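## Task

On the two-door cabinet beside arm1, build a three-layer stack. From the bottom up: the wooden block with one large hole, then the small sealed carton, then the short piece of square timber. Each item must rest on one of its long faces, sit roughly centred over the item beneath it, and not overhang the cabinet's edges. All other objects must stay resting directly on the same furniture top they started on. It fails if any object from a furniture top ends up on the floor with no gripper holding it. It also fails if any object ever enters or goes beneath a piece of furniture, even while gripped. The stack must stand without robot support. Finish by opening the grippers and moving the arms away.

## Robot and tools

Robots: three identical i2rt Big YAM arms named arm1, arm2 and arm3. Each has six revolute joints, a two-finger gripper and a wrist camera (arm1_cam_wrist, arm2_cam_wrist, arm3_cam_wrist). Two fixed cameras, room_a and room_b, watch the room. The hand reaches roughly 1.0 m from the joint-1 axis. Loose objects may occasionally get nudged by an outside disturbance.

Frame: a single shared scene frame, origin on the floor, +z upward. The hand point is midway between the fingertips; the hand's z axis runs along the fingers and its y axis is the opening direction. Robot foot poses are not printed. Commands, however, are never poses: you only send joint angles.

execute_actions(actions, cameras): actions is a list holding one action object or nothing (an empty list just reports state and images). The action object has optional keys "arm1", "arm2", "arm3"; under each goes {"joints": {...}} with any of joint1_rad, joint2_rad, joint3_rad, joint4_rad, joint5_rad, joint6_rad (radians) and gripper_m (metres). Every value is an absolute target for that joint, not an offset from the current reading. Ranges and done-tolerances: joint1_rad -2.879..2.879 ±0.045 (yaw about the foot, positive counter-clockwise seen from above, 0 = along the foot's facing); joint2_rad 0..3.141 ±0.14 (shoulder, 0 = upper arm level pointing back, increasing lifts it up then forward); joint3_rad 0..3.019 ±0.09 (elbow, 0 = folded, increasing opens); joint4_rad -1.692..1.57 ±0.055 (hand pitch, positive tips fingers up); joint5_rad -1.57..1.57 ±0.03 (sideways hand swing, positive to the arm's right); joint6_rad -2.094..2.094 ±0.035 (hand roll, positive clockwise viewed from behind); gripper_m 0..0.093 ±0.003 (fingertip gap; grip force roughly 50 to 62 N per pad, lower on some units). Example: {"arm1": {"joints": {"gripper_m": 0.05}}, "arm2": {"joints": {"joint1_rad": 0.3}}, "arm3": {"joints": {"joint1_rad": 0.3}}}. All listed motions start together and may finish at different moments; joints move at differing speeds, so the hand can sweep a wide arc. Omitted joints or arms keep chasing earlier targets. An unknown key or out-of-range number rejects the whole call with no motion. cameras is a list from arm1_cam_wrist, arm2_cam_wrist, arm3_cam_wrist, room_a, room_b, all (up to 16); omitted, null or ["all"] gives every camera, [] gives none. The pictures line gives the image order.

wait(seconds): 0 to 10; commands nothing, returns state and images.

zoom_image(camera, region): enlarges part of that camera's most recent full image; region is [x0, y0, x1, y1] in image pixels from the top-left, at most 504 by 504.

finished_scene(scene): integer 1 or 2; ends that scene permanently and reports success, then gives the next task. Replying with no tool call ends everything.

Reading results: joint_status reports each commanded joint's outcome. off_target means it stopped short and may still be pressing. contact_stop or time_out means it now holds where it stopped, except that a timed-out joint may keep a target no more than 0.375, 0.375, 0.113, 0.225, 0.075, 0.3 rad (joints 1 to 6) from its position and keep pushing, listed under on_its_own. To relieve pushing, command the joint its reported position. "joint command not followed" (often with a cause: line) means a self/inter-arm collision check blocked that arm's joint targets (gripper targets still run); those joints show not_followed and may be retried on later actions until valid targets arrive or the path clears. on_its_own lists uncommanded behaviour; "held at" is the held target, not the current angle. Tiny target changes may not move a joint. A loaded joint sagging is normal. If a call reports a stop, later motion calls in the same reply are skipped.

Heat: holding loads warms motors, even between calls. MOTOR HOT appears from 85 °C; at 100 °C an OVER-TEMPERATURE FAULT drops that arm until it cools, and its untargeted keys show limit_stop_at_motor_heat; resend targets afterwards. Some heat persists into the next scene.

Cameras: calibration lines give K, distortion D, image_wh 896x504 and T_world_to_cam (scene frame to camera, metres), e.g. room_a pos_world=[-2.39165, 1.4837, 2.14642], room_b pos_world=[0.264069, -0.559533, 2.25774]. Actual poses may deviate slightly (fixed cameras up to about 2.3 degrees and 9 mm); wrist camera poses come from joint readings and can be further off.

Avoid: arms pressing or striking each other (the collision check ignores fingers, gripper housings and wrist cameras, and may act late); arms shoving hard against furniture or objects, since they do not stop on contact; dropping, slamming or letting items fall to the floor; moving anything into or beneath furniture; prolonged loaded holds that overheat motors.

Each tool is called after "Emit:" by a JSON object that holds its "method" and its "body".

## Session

Emit:
{"method": "execute_actions", "body": {"actions": []}}

Scene clock: 0.00 s.
arm1.joint_positions: joint1_rad=+0.871 joint2_rad=+0.320 joint3_rad=+1.699 joint4_rad=-1.535 joint5_rad=+0.035 joint6_rad=-0.015 gripper_m=+0.095
arm1.joint_status: not commanded
arm1.hand: x=+0.1931 y=+0.9471 z=+1.4867 quat_wxyz=(+0.138, +0.739, +0.181, -0.633) (m; scene frame)
arm2.joint_positions: joint1_rad=-0.582 joint2_rad=+0.349 joint3_rad=+1.703 joint4_rad=-1.213 joint5_rad=+0.272 joint6_rad=-0.074 gripper_m=+0.094
arm2.joint_status: not commanded
arm2.hand: x=-0.1070 y=+0.1342 z=+1.5948 quat_wxyz=(-0.460, +0.534, -0.388, -0.594) (m; scene frame)
arm3.joint_positions: joint1_rad=+0.668 joint2_rad=+0.445 joint3_rad=+1.713 joint4_rad=-1.479 joint5_rad=-0.181 joint6_rad=-0.236 gripper_m=+0.094
arm3.joint_status: not commanded
arm3.hand: x=-0.0366 y=-0.9752 z=+1.4556 quat_wxyz=(-0.584, +0.432, -0.645, -0.239) (m; scene frame)
pictures: arm1_cam_wrist, arm2_cam_wrist, arm3_cam_wrist, room_a, room_b
camera_calibration (this result's frames):
arm1_cam_wrist: T_world_to_cam=[[-0.44775, 0.892951, 0.0464623, -0.830778], [0.606907, 0.341657, -0.717589, 0.637966], [-0.656646, -0.293102, -0.694915, 1.55716], [0, 0, 0, 1]] pos_world=[0.263338, 0.980286, 1.57849]
arm2_cam_wrist: T_world_to_cam=[[0.960015, 0.279733, 0.0110174, 0.0490826], [0.142179, -0.453286, -0.879953, 1.48239], [-0.241158, 0.846334, -0.474934, 0.74388], [0, 0, 0, 1]] pos_world=[-0.0784926, 0.0286472, 1.65719]
arm3_cam_wrist: T_world_to_cam=[[0.841348, -0.500781, 0.203353, -0.755661], [-0.26902, -0.714316, -0.64605, 0.236431], [0.468788, 0.488846, -0.735708, 1.69344], [0, 0, 0, 1]] pos_world=[-0.0944851, -1.03737, 1.55229]
Images, in order (width x height): arm1_cam_wrist 896x504, arm2_cam_wrist 896x504, arm3_cam_wrist 896x504, room_a 896x504, room_b 896x504.

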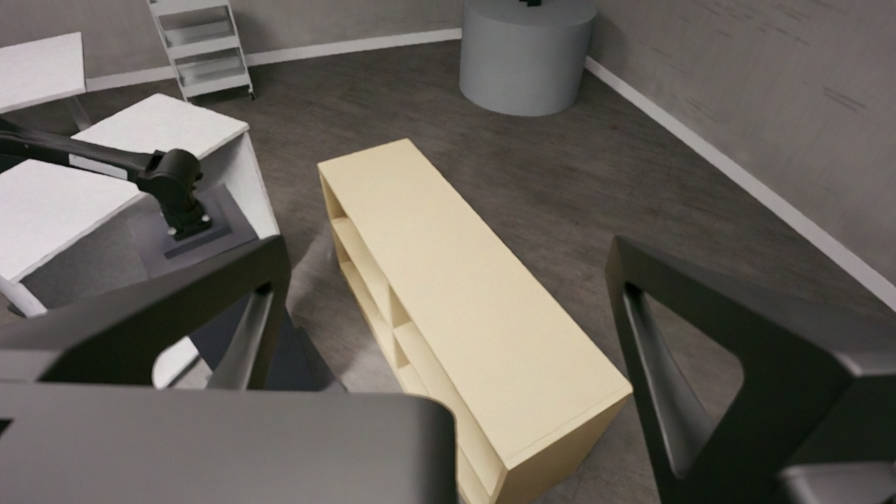

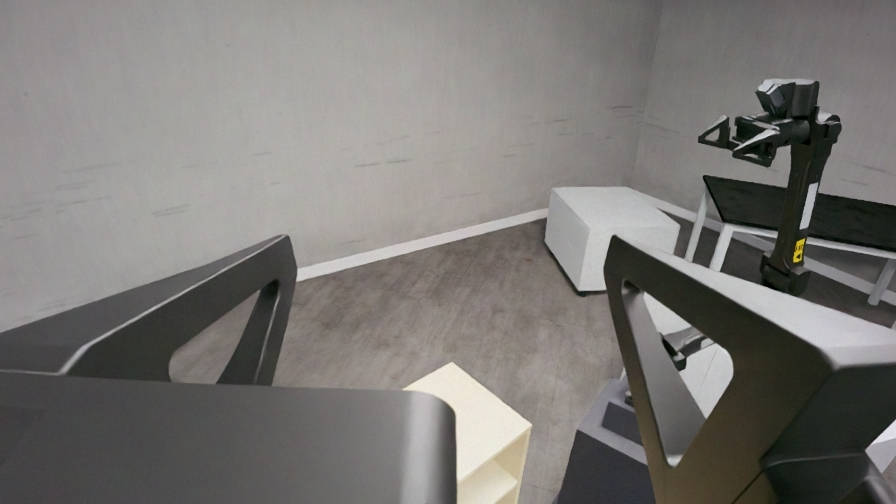

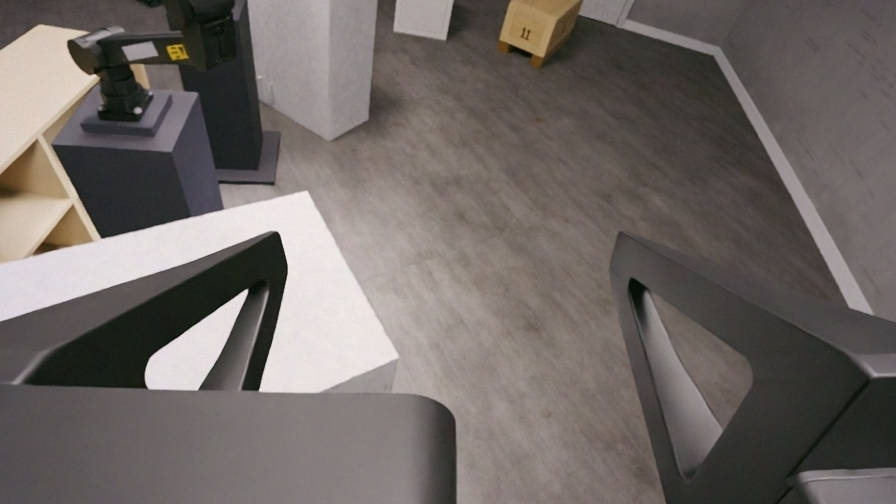

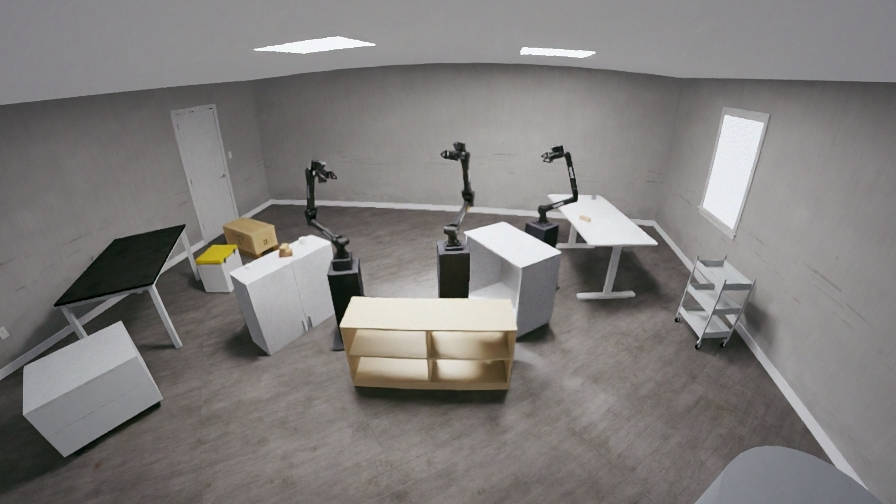

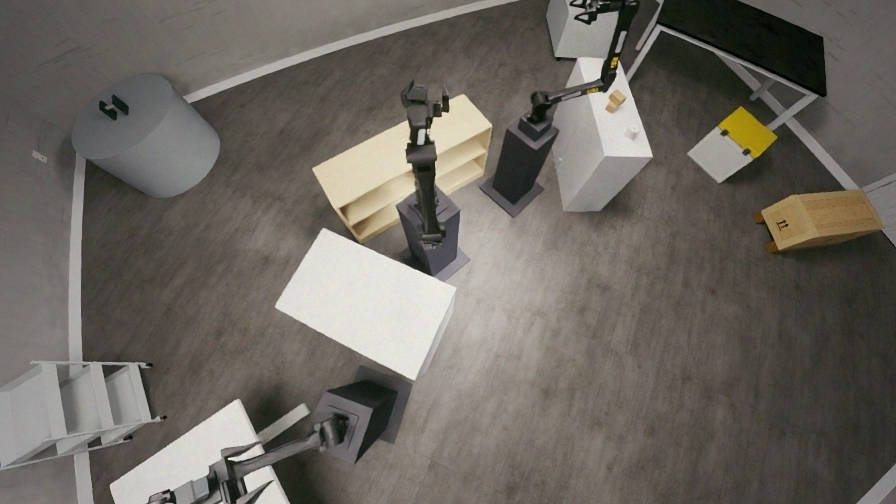

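Emit:
{"method": "execute_actions", "body": {"actions": []}}

Scene clock: 28.13 s.
arm1.joint_positions: joint1_rad=+0.871 joint2_rad=+0.320 joint3_rad=+1.699 joint4_rad=-1.535 joint5_rad=+0.035 joint6_rad=-0.015 gripper_m=+0.095
arm1.joint_status: not commanded
arm1.hand: x=+0.1931 y=+0.9471 z=+1.4867 quat_wxyz=(+0.138, +0.739, +0.181, -0.633) (m; scene frame)
arm2.joint_positions: joint1_rad=-0.582 joint2_rad=+0.349 joint3_rad=+1.703 joint4_rad=-1.213 joint5_rad=+0.272 joint6_rad=-0.074 gripper_m=+0.094
arm2.joint_status: not commanded
arm2.hand: x=-0.1070 y=+0.1342 z=+1.5948 quat_wxyz=(-0.460, +0.534, -0.388, -0.594) (m; scene frame)
arm3.joint_positions: joint1_rad=+0.668 joint2_rad=+0.445 joint3_rad=+1.713 joint4_rad=-1.479 joint5_rad=-0.181 joint6_rad=-0.236 gripper_m=+0.094
arm3.joint_status: not commanded
arm3.hand: x=-0.0366 y=-0.9752 z=+1.4556 quat_wxyz=(-0.584, +0.432, -0.645, -0.239) (m; scene frame)
pictures: arm1_cam_wrist, arm2_cam_wrist, arm3_cam_wrist, room_a, room_b
camera_calibration (this result's frames):
arm1_cam_wrist: T_world_to_cam=[[-0.44775, 0.892951, 0.0464623, -0.830778], [0.606907, 0.341657, -0.717589, 0.637966], [-0.656646, -0.293102, -0.694915, 1.55716], [0, 0, 0, 1]] pos_world=[0.263338, 0.980286, 1.57849]
arm2_cam_wrist: T_world_to_cam=[[0.960015, 0.279733, 0.0110174, 0.0490826], [0.142179, -0.453286, -0.879953, 1.48239], [-0.241158, 0.846334, -0.474934, 0.74388], [0, 0, 0, 1]] pos_world=[-0.0784926, 0.0286472, 1.65719]
arm3_cam_wrist: T_world_to_cam=[[0.841348, -0.500781, 0.203353, -0.755661], [-0.26902, -0.714316, -0.64605, 0.236431], [0.468788, 0.488846, -0.735708, 1.69344], [0, 0, 0, 1]] pos_world=[-0.0944851, -1.03737, 1.55229]
Images, in order (width x height): arm1_cam_wrist 896x504, arm2_cam_wrist 896x504, arm3_cam_wrist 896x504, room_a 896x504, room_b 896x504.

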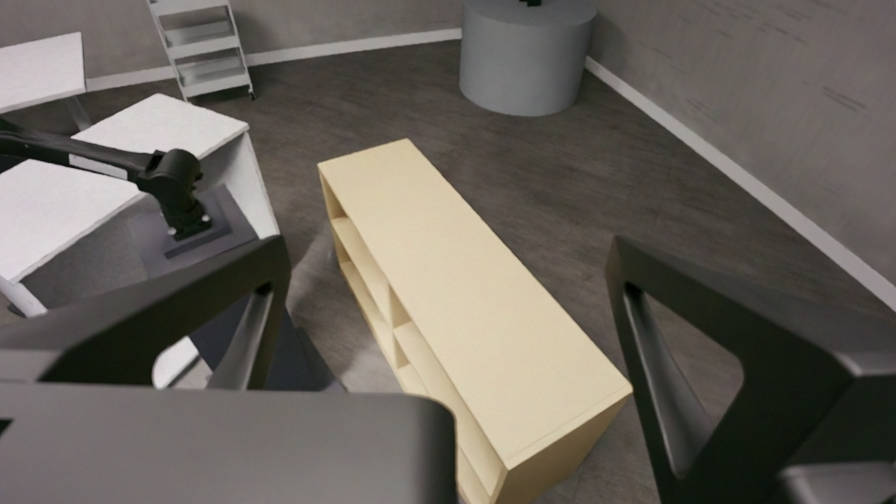

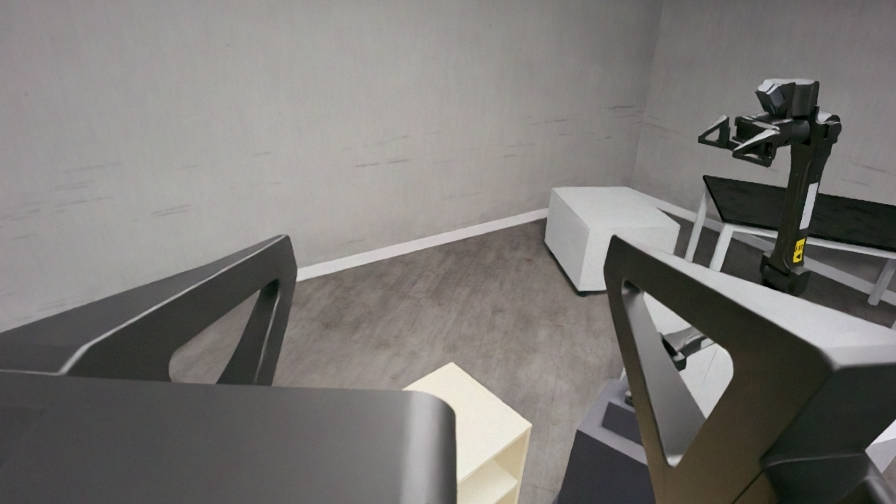

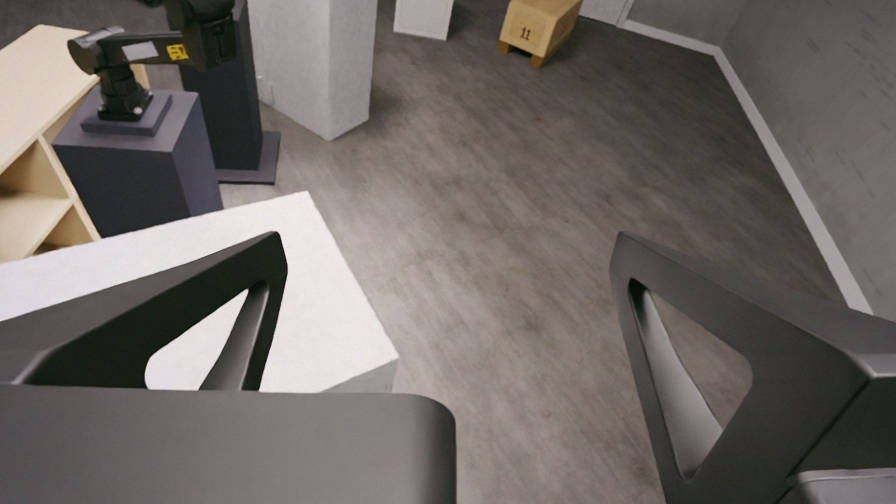

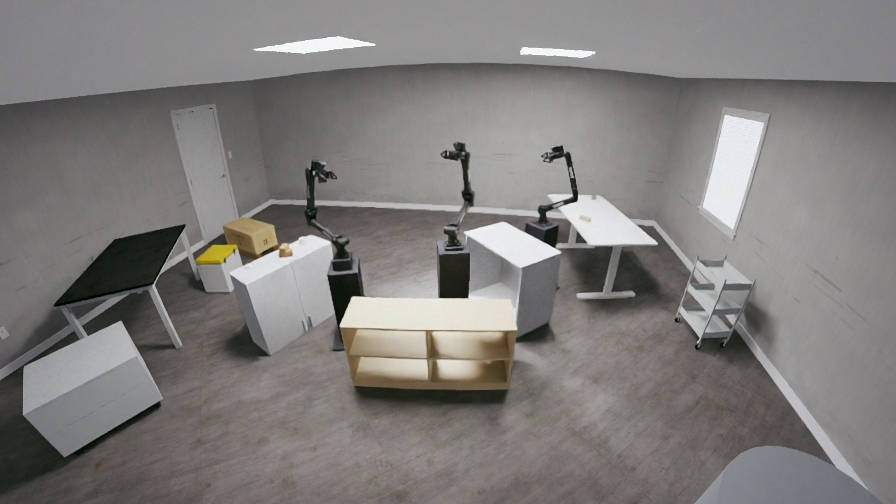

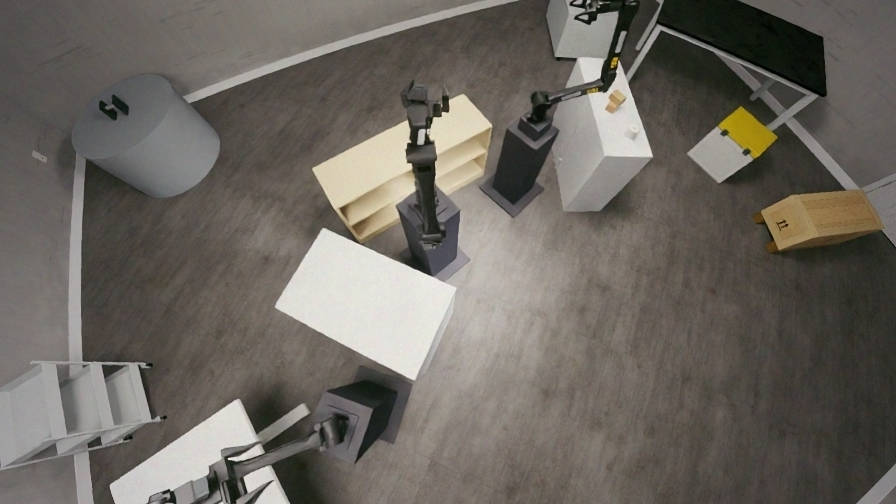

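Emit:
{"method": "zoom_image", "body": {"camera": "room_a", "region": [220, 215, 360, 300]}}

Emit:
{"method": "zoom_image", "body": {"camera": "room_a", "region": [530, 170, 670, 260]}}

Emit:
{"method": "zoom_image", "body": {"camera": "room_b", "region": [550, 40, 690, 170]}}

Emit:
{"method": "zoom_image", "body": {"camera": "room_b", "region": [90, 380, 330, 504]}}

Region (220, 215, 360, 300) of room_a's 896x504 image, scaled by 3.600, with more detail than that image has; it fills the top 306 rows of this view, and the rest is white.

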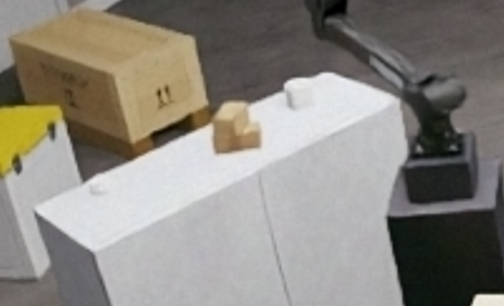

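Region (530, 170, 670, 260) of room_a's 896x504 image, scaled by 3.600, with more detail than that image has; it fills the top 324 rows of this view, and the rest is white.

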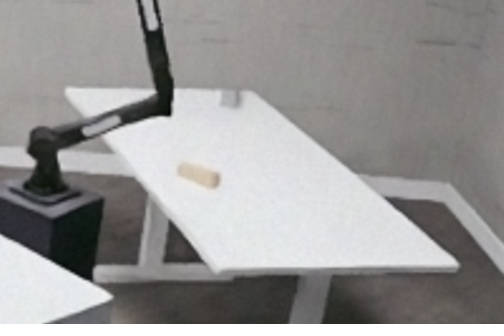

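Region (550, 40, 690, 170) of room_b's 896x504 image, scaled by 3.600, with more detail than that image has; it fills the top 468 rows of this view, and the rest is white.

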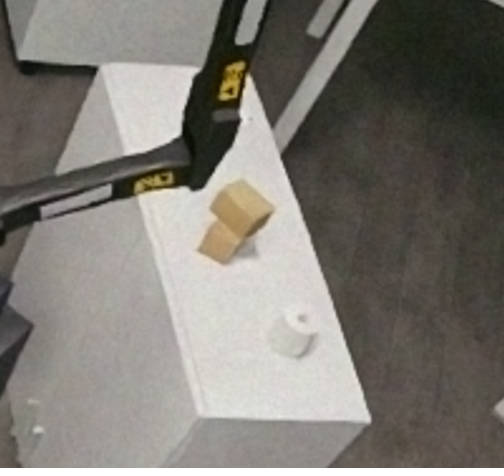

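Region (90, 380, 330, 504) of room_b's 896x504 image, scaled by 2.100, with more detail than that image has; it fills the top 260 rows of this view, and the rest is white.

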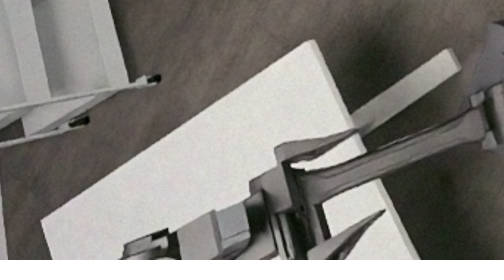

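Emit:
{"method": "execute_actions", "body": {"actions": [{"arm1":{"joints":{"joint1_rad":-2.2,"joint2_rad":1.35,"joint3_rad":1.69,"joint4_rad":-1.505,"joint5_rad":0,"joint6_rad":0,"gripper_m":0.093}},"arm2":{"joints":{"joint1_rad":2.05,"joint2_rad":0.5,"joint3_rad":1.70,"joint4_rad":-1.5,"joint5_rad":0,"joint6_rad":0,"gripper_m":0.093}},"arm3":{"joints":{"joint1_rad":-1.96,"joint2_rad":1.67,"joint3_rad":1.55,"joint4_rad":-1.04,"joint5_rad":0,"joint6_rad":0,"gripper_m":0.093}}}], "cameras": ["arm1_cam_wrist","arm3_cam_wrist","room_b"]}}

Scene clock: 150.70 s.
arm1.joint_positions: joint1_rad=-2.204 joint2_rad=+1.372 joint3_rad=+1.666 joint4_rad=-1.511 joint5_rad=-0.001 joint6_rad=-0.013 gripper_m=+0.093
arm1.joint_status: all done
arm1.hand: x=+0.5899 y=+1.1883 z=+1.2335 quat_wxyz=(-0.172, +0.277, -0.944, -0.051) (m; scene frame)
arm2.joint_positions: joint1_rad=+2.042 joint2_rad=+0.498 joint3_rad=+1.694 joint4_rad=-1.491 joint5_rad=+0.000 joint6_rad=-0.012 gripper_m=+0.093
arm2.joint_status: all done
arm2.hand: x=-0.1387 y=+0.0051 z=+1.5203 quat_wxyz=(+0.429, +0.550, +0.582, -0.418) (m; scene frame)
arm3.joint_positions: joint1_rad=-1.970 joint2_rad=+1.691 joint3_rad=+1.530 joint4_rad=-1.047 joint5_rad=+0.001 joint6_rad=-0.010 gripper_m=+0.093
arm3.joint_status: all done
arm3.hand: x=-0.2169 y=-1.6174 z=+0.9945 quat_wxyz=(-0.110, -0.781, -0.598, +0.143) (m; scene frame)
pictures: arm1_cam_wrist, arm3_cam_wrist, room_b
camera_calibration (this result's frames):
arm1_cam_wrist: T_world_to_cam=[[0.558618, -0.829406, 0.00563171, 0.646677], [-0.804519, -0.540179, 0.246893, 0.823813], [-0.201732, -0.142449, -0.969026, 1.60325], [0, 0, 0, 1]] pos_world=[0.624954, 1.20975, 1.34655]
arm3_cam_wrist: T_world_to_cam=[[-0.968852, 0.247494, -0.00855559, 0.196649], [0.236006, 0.933243, 0.27085, 1.29379], [0.0750181, 0.260394, -0.962584, 1.52336], [0, 0, 0, 1]] pos_world=[-0.229096, -1.65276, 1.11762]
Images, in order (width x height): arm1_cam_wrist 896x504, arm3_cam_wrist 896x504, room_b 896x504.

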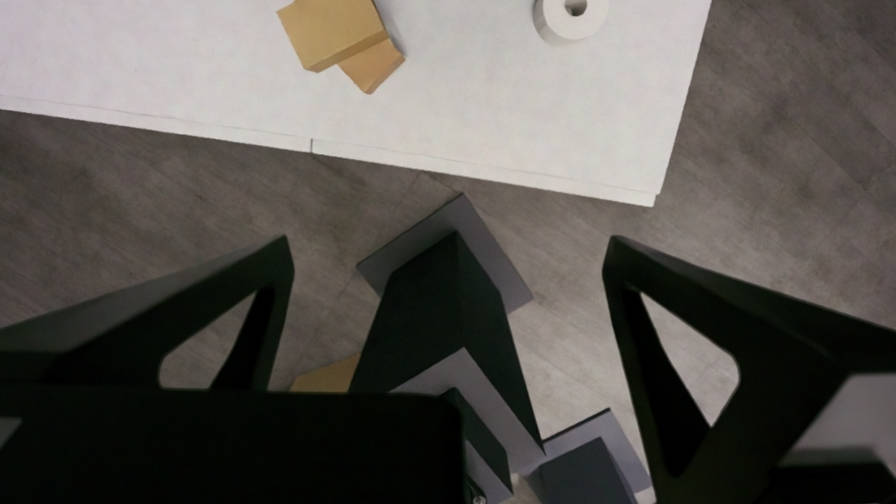

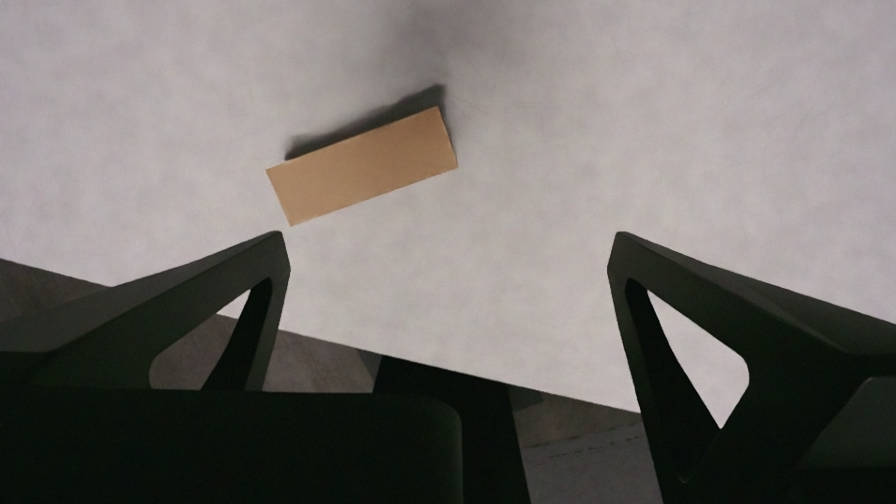

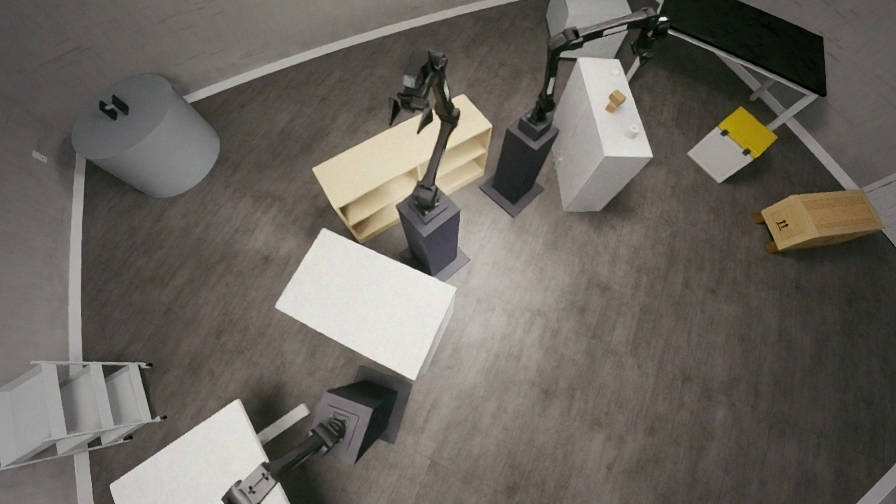

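Emit:
{"method": "zoom_image", "body": {"camera": "arm3_cam_wrist", "region": [240, 60, 500, 250]}}

Emit:
{"method": "zoom_image", "body": {"camera": "arm1_cam_wrist", "region": [240, 0, 460, 130]}}

Region (240, 60, 500, 250) of arm3_cam_wrist's 896x504 image, scaled by 1.938, with more detail than that image has; it fills the top 368 rows of this view, and the rest is white.

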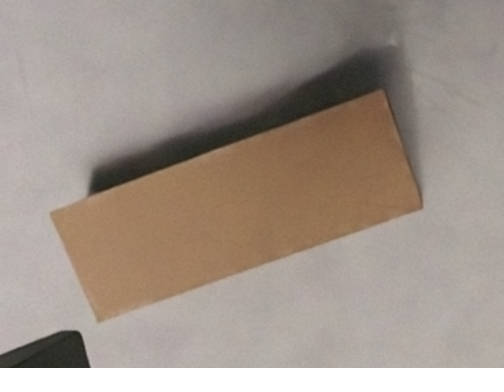

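Region (240, 0, 460, 130) of arm1_cam_wrist's 896x504 image, scaled by 2.291, with more detail than that image has; it fills the top 298 rows of this view, and the rest is white.

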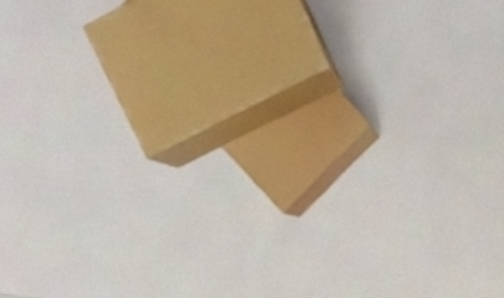

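Emit:
{"method": "execute_actions", "body": {"actions": [{"arm1":{"joints":{"joint1_rad":-2.02,"joint2_rad":1.77,"joint3_rad":1.94,"joint4_rad":-1.30}},"arm2":{"joints":{"joint1_rad":1.98}},"arm3":{"joints":{"joint1_rad":-1.87,"joint2_rad":1.995,"joint3_rad":1.71,"joint4_rad":-1.24,"joint5_rad":0,"joint6_rad":1.335}}}], "cameras": ["arm1_cam_wrist","arm3_cam_wrist"]}}

Scene clock: 264.13 s.
arm1.joint_positions: joint1_rad=-2.012 joint2_rad=+1.798 joint3_rad=+1.903 joint4_rad=-1.315 joint5_rad=-0.001 joint6_rad=-0.013 gripper_m=+0.093
arm1.joint_status: all done
arm1.hand: x=+0.6644 y=+1.3795 z=+1.1341 quat_wxyz=(-0.170, +0.366, -0.912, -0.068) (m; scene frame)
arm2.joint_positions: joint1_rad=+1.988 joint2_rad=+0.498 joint3_rad=+1.694 joint4_rad=-1.491 joint5_rad=+0.000 joint6_rad=-0.012 gripper_m=+0.093
arm2.joint_status: all done
arm2.hand: x=-0.1439 y=+0.0051 z=+1.5203 quat_wxyz=(+0.418, +0.566, +0.566, -0.430) (m; scene frame)
arm3.joint_positions: joint1_rad=-1.860 joint2_rad=+2.010 joint3_rad=+1.679 joint4_rad=-1.229 joint5_rad=+0.001 joint6_rad=+1.323 gripper_m=+0.093
arm3.joint_status: all done
arm3.hand: x=-0.1532 y=-1.6408 z=+0.8619 quat_wxyz=(-0.006, -0.999, -0.043, -0.001) (m; scene frame)
pictures: arm1_cam_wrist, arm3_cam_wrist
camera_calibration (this result's frames):
arm1_cam_wrist: T_world_to_cam=[[0.70675, -0.707429, 0.0070139, 0.495946], [-0.688018, -0.684982, 0.239646, 1.14207], [-0.164728, -0.174195, -0.970835, 1.57038], [0, 0, 0, 1]] pos_world=[0.693942, 1.4067, 1.24741]
arm3_cam_wrist: T_world_to_cam=[[-0.0948794, 0.995216, -0.0232951, 1.63648], [0.797717, 0.0900078, 0.596277, -0.241518], [0.595522, 0.0379916, -0.80244, 0.9738], [0, 0, 0, 1]] pos_world=[-0.231987, -1.64391, 0.96355]
Images, in order (width x height): arm1_cam_wrist 896x504, arm3_cam_wrist 896x504.

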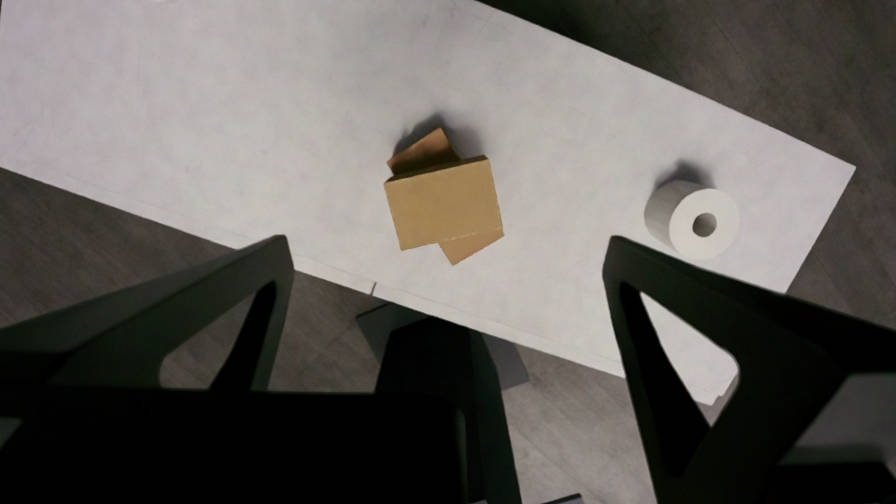

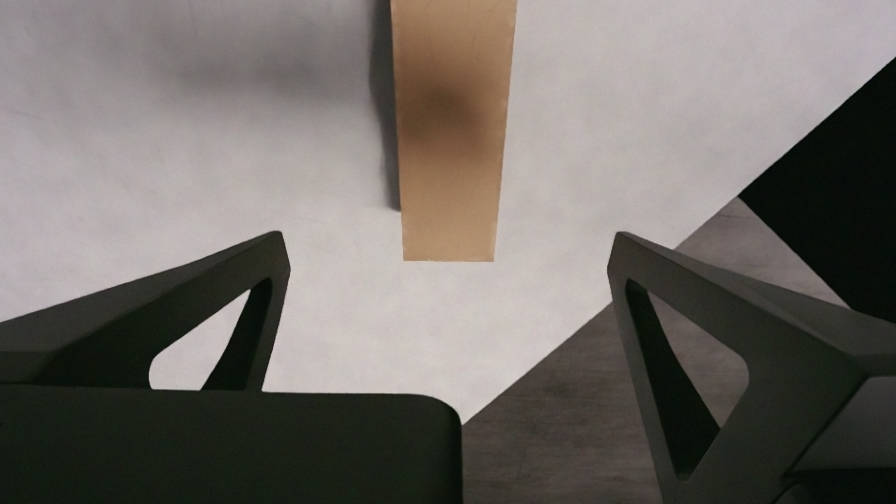

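Emit:
{"method": "zoom_image", "body": {"camera": "arm1_cam_wrist", "region": [360, 110, 540, 280]}}

Emit:
{"method": "execute_actions", "body": {"actions": [{"arm3":{"joints":{"joint2_rad":2.118,"joint3_rad":1.597,"joint4_rad":-1.0}}}], "cameras": ["arm3_cam_wrist"]}}

Region (360, 110, 540, 280) of arm1_cam_wrist's 896x504 image, scaled by 2.800, with more detail than that image has.

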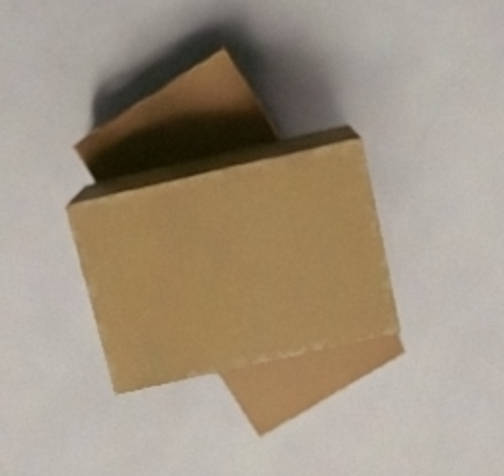

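Scene clock: 274.37 s.
arm1.joint_positions: joint1_rad=-2.012 joint2_rad=+1.798 joint3_rad=+1.903 joint4_rad=-1.315 joint5_rad=-0.001 joint6_rad=-0.013 gripper_m=+0.093
arm1.joint_status: not commanded
arm1.hand: x=+0.6644 y=+1.3795 z=+1.1341 quat_wxyz=(-0.170, +0.366, -0.912, -0.068) (m; scene frame)
arm2.joint_positions: joint1_rad=+1.988 joint2_rad=+0.498 joint3_rad=+1.694 joint4_rad=-1.491 joint5_rad=+0.000 joint6_rad=-0.012 gripper_m=+0.093
arm2.joint_status: not commanded
arm2.hand: x=-0.1439 y=+0.0051 z=+1.5203 quat_wxyz=(+0.418, +0.566, +0.566, -0.430) (m; scene frame)
arm3.joint_positions: joint1_rad=-1.860 joint2_rad=+2.139 joint3_rad=+1.578 joint4_rad=-1.014 joint5_rad=+0.001 joint6_rad=+1.324 gripper_m=+0.093
arm3.joint_status: all done
arm3.hand: x=-0.1522 y=-1.6382 z=+0.7516 quat_wxyz=(+0.001, -0.999, -0.042, -0.003) (m; scene frame)
pictures: arm3_cam_wrist
camera_calibration (this result's frames):
arm3_cam_wrist: T_world_to_cam=[[-0.094161, 0.995517, -0.00890536, 1.6212], [0.796336, 0.0806838, 0.599449, -0.19468], [0.597481, 0.0493531, -0.800363, 0.901933], [0, 0, 0, 1]] pos_world=[-0.231204, -1.64273, 0.853012]
Images, in order (width x height): arm3_cam_wrist 896x504.

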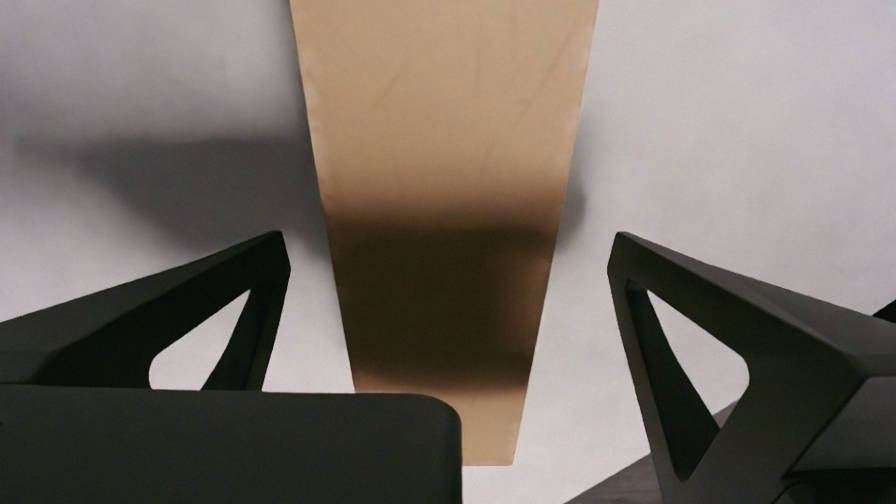

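Emit:
{"method": "execute_actions", "body": {"actions": [{"arm3":{"joints":{"gripper_m":0.03}}}], "cameras": ["arm3_cam_wrist"]}}

Scene clock: 343.87 s.
arm1.joint_positions: joint1_rad=-2.012 joint2_rad=+1.798 joint3_rad=+1.903 joint4_rad=-1.315 joint5_rad=-0.001 joint6_rad=-0.013 gripper_m=+0.093
arm1.joint_status: not commanded
arm1.hand: x=+0.6644 y=+1.3795 z=+1.1341 quat_wxyz=(-0.170, +0.366, -0.912, -0.068) (m; scene frame)
arm2.joint_positions: joint1_rad=+1.988 joint2_rad=+0.498 joint3_rad=+1.694 joint4_rad=-1.491 joint5_rad=+0.000 joint6_rad=-0.012 gripper_m=+0.093
arm2.joint_status: not commanded
arm2.hand: x=-0.1439 y=+0.0051 z=+1.5203 quat_wxyz=(+0.418, +0.566, +0.566, -0.430) (m; scene frame)
arm3.joint_positions: joint1_rad=-1.860 joint2_rad=+2.139 joint3_rad=+1.578 joint4_rad=-1.012 joint5_rad=+0.001 joint6_rad=+1.324 gripper_m=+0.045
arm3.joint_status: gripper_m off_target (ended at +0.045, target +0.030)
arm3.hand: x=-0.1522 y=-1.6387 z=+0.7516 quat_wxyz=(+0.000, -0.999, -0.042, -0.003) (m; scene frame)
pictures: arm3_cam_wrist
camera_calibration (this result's frames):
arm3_cam_wrist: T_world_to_cam=[[-0.0933943, 0.995571, -0.0107462, 1.62324], [0.796584, 0.0811935, 0.599051, -0.193408], [0.59727, 0.0473877, -0.800639, 0.898954], [0, 0, 0, 1]] pos_world=[-0.231251, -1.64295, 0.853043]
Images, in order (width x height): arm3_cam_wrist 896x504.

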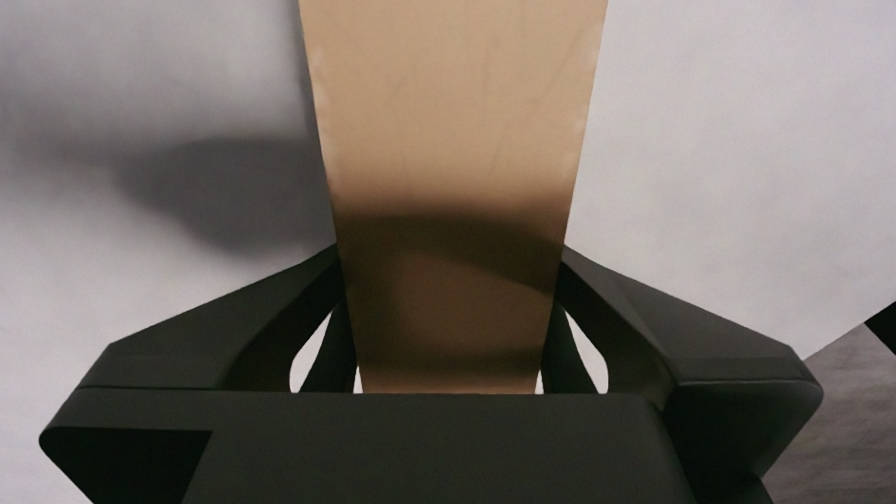

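Emit:
{"method": "execute_actions", "body": {"actions": [{"arm1":{"joints":{"joint1_rad":0.0,"joint2_rad":1.525,"joint3_rad":1.51,"joint4_rad":-1.565,"joint6_rad":1.48}},"arm3":{"joints":{"joint1_rad":1.60,"joint2_rad":1.92,"joint3_rad":1.655,"joint4_rad":-1.29,"joint6_rad":0.147,"gripper_m":0.03}}}], "cameras": ["arm3_cam_wrist","room_b"]}}

Scene clock: 369.60 s.
arm1.joint_positions: joint1_rad=+0.007 joint2_rad=+1.534 joint3_rad=+1.509 joint4_rad=-1.549 joint5_rad=+0.000 joint6_rad=+1.465 gripper_m=+0.093
arm1.joint_status: all done
arm1.hand: x=-0.2290 y=+1.1101 z=+1.0918 quat_wxyz=(-0.004, +0.607, -0.795, +0.000) (m; scene frame)
arm2.joint_positions: joint1_rad=+1.988 joint2_rad=+0.498 joint3_rad=+1.694 joint4_rad=-1.491 joint5_rad=+0.000 joint6_rad=-0.012 gripper_m=+0.093
arm2.joint_status: not commanded
arm2.hand: x=-0.1439 y=+0.0051 z=+1.5203 quat_wxyz=(+0.418, +0.566, +0.566, -0.430) (m; scene frame)
arm3.joint_positions: joint1_rad=+1.610 joint2_rad=+1.949 joint3_rad=+1.639 joint4_rad=-1.278 joint5_rad=-0.002 joint6_rad=+0.157 gripper_m=+0.045
arm3.joint_status: gripper_m off_target (ended at +0.045, target +0.030); the others done
arm3.hand: x=-0.1511 y=-0.4643 z=+0.8812 quat_wxyz=(+0.004, +0.710, -0.704, +0.008) (m; scene frame)
pictures: arm3_cam_wrist, room_b
camera_calibration (this result's frames):
arm3_cam_wrist: T_world_to_cam=[[0.999807, 0.0185723, -0.00638556, 0.16322], [0.018618, -0.79282, 0.609171, -0.899613], [0.00625112, -0.609173, -0.793013, 0.545516], [0, 0, 0, 1]] pos_world=[-0.14985, -0.38395, 0.981662]
Images, in order (width x height): arm3_cam_wrist 896x504, room_b 896x504.

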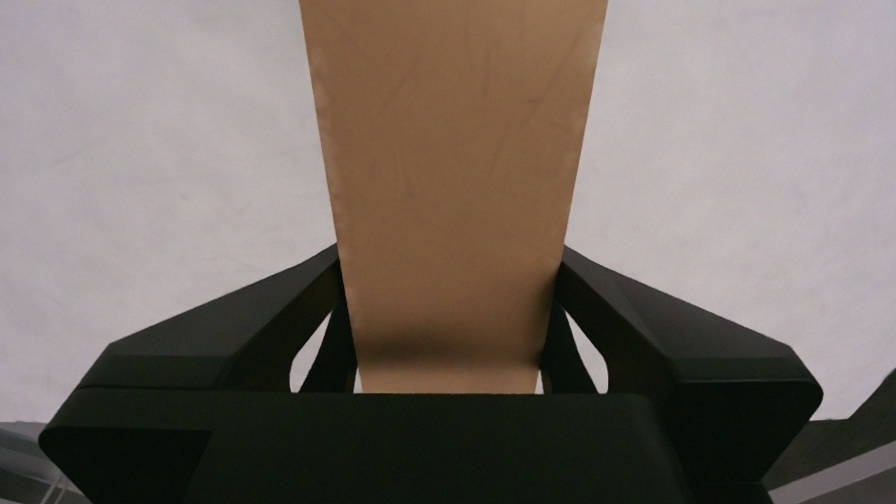

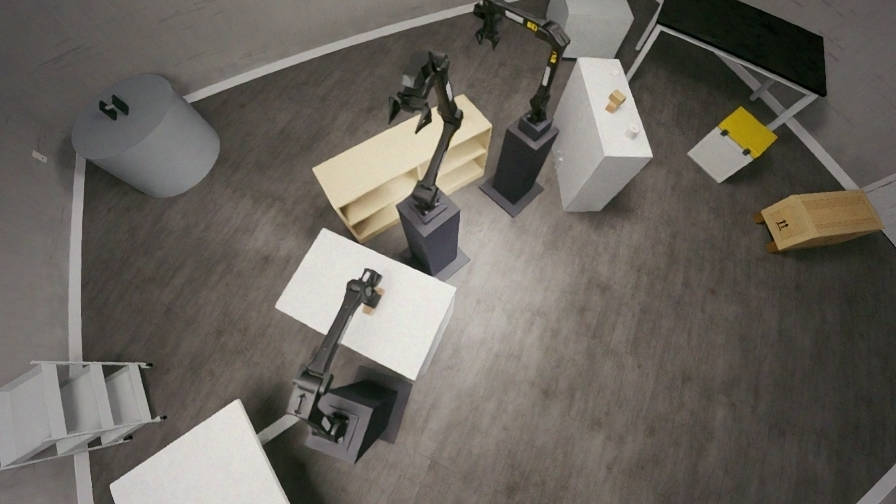

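Emit:
{"method": "zoom_image", "body": {"camera": "arm3_cam_wrist", "region": [716, 340, 896, 504]}}

Emit:
{"method": "zoom_image", "body": {"camera": "room_b", "region": [260, 210, 480, 400]}}

Region (716, 340, 896, 504) of arm3_cam_wrist's 896x504 image, scaled by 2.800, with more detail than that image has; it fills the top 459 rows of this view, and the rest is white.

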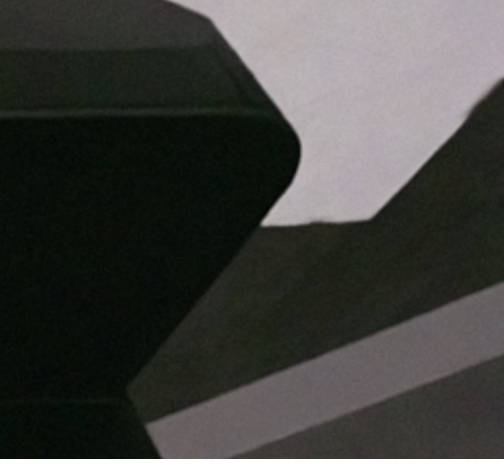

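Region (260, 210, 480, 400) of room_b's 896x504 image, scaled by 2.291, with more detail than that image has; it fills the top 435 rows of this view, and the rest is white.

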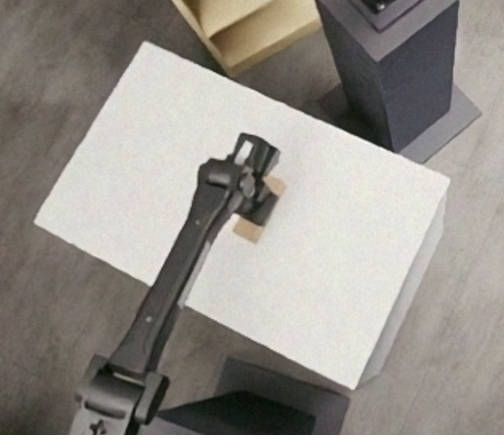

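Emit:
{"method": "execute_actions", "body": {"actions": [{"arm3":{"joints":{"joint2_rad":2.005,"joint3_rad":1.61,"joint4_rad":-1.165,"gripper_m":0.03}}}], "cameras": ["arm3_cam_wrist","arm2_cam_wrist","room_a"]}}

Scene clock: 412.37 s.
arm1.joint_positions: joint1_rad=+0.007 joint2_rad=+1.534 joint3_rad=+1.509 joint4_rad=-1.549 joint5_rad=+0.000 joint6_rad=+1.465 gripper_m=+0.093
arm1.joint_status: not commanded
arm1.hand: x=-0.2290 y=+1.1101 z=+1.0918 quat_wxyz=(-0.004, +0.607, -0.795, +0.000) (m; scene frame)
arm2.joint_positions: joint1_rad=+1.988 joint2_rad=+0.498 joint3_rad=+1.694 joint4_rad=-1.491 joint5_rad=+0.000 joint6_rad=-0.012 gripper_m=+0.093
arm2.joint_status: not commanded
arm2.hand: x=-0.1439 y=+0.0051 z=+1.5203 quat_wxyz=(+0.418, +0.566, +0.566, -0.430) (m; scene frame)
arm3.joint_positions: joint1_rad=+1.610 joint2_rad=+2.032 joint3_rad=+1.593 joint4_rad=-1.178 joint5_rad=-0.002 joint6_rad=+0.157 gripper_m=+0.045
arm3.joint_status: gripper_m off_target (ended at +0.045, target +0.030); the others done
arm3.hand: x=-0.1509 y=-0.4632 z=+0.8175 quat_wxyz=(+0.013, +0.710, -0.704, +0.020) (m; scene frame)
pictures: arm2_cam_wrist, arm3_cam_wrist, room_a
camera_calibration (this result's frames):
arm2_cam_wrist: T_world_to_cam=[[-0.999889, 0.0137399, -0.00570574, -0.133768], [0.0143484, 0.789218, -0.613946, 0.934451], [-0.00393251, -0.61396, -0.789328, 1.32848], [0, 0, 0, 1]] pos_world=[-0.141937, 0.0799851, 1.62154]
arm3_cam_wrist: T_world_to_cam=[[0.99983, 0.0183065, -0.00206639, 0.159009], [0.0154932, -0.774844, 0.631963, -0.870718], [0.00996788, -0.631888, -0.774996, 0.470962], [0, 0, 0, 1]] pos_world=[-0.150187, -0.379986, 0.915584]
Images, in order (width x height): arm2_cam_wrist 896x504, arm3_cam_wrist 896x504, room_a 896x504.

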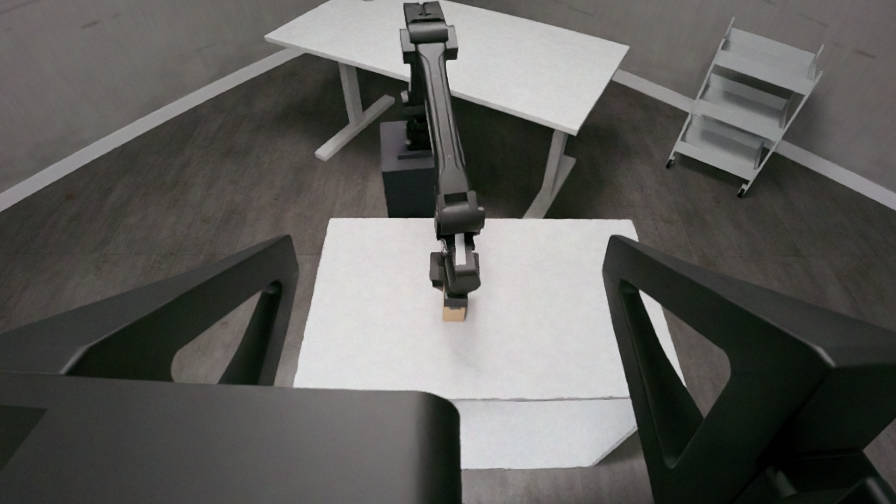

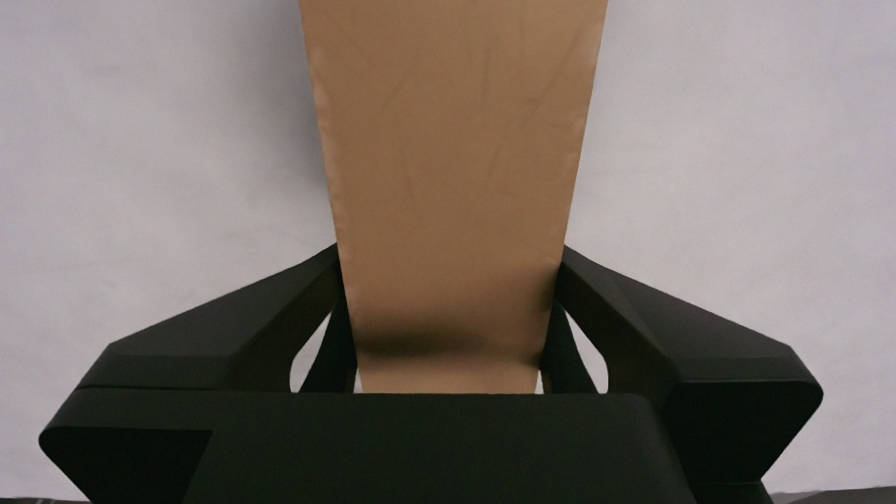

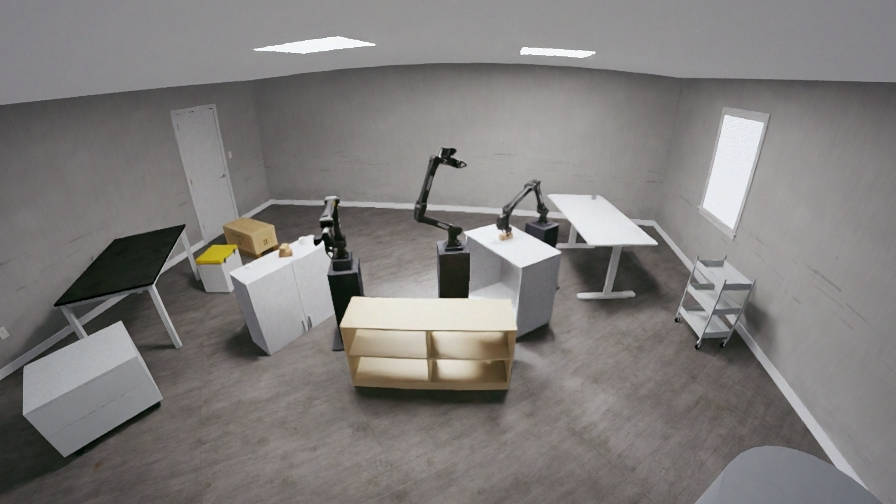

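Emit:
{"method": "zoom_image", "body": {"camera": "arm3_cam_wrist", "region": [716, 400, 896, 504]}}

Emit:
{"method": "zoom_image", "body": {"camera": "arm2_cam_wrist", "region": [280, 190, 700, 480]}}

Region (716, 400, 896, 504) of arm3_cam_wrist's 896x504 image, scaled by 2.800, with more detail than that image has; it fills the top 291 rows of this view, and the rest is white.

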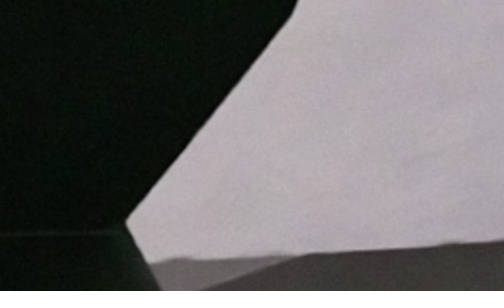

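Region (280, 190, 700, 480) of arm2_cam_wrist's 896x504 image, scaled by 1.200, with more detail than that image has; it fills the top 348 rows of this view, and the rest is white.

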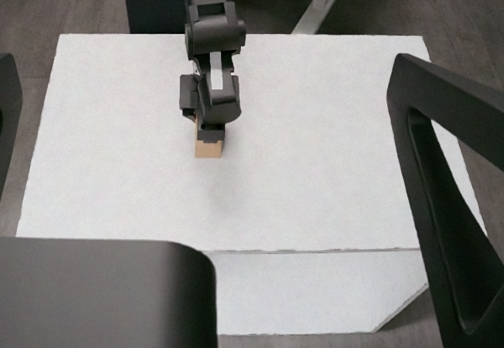

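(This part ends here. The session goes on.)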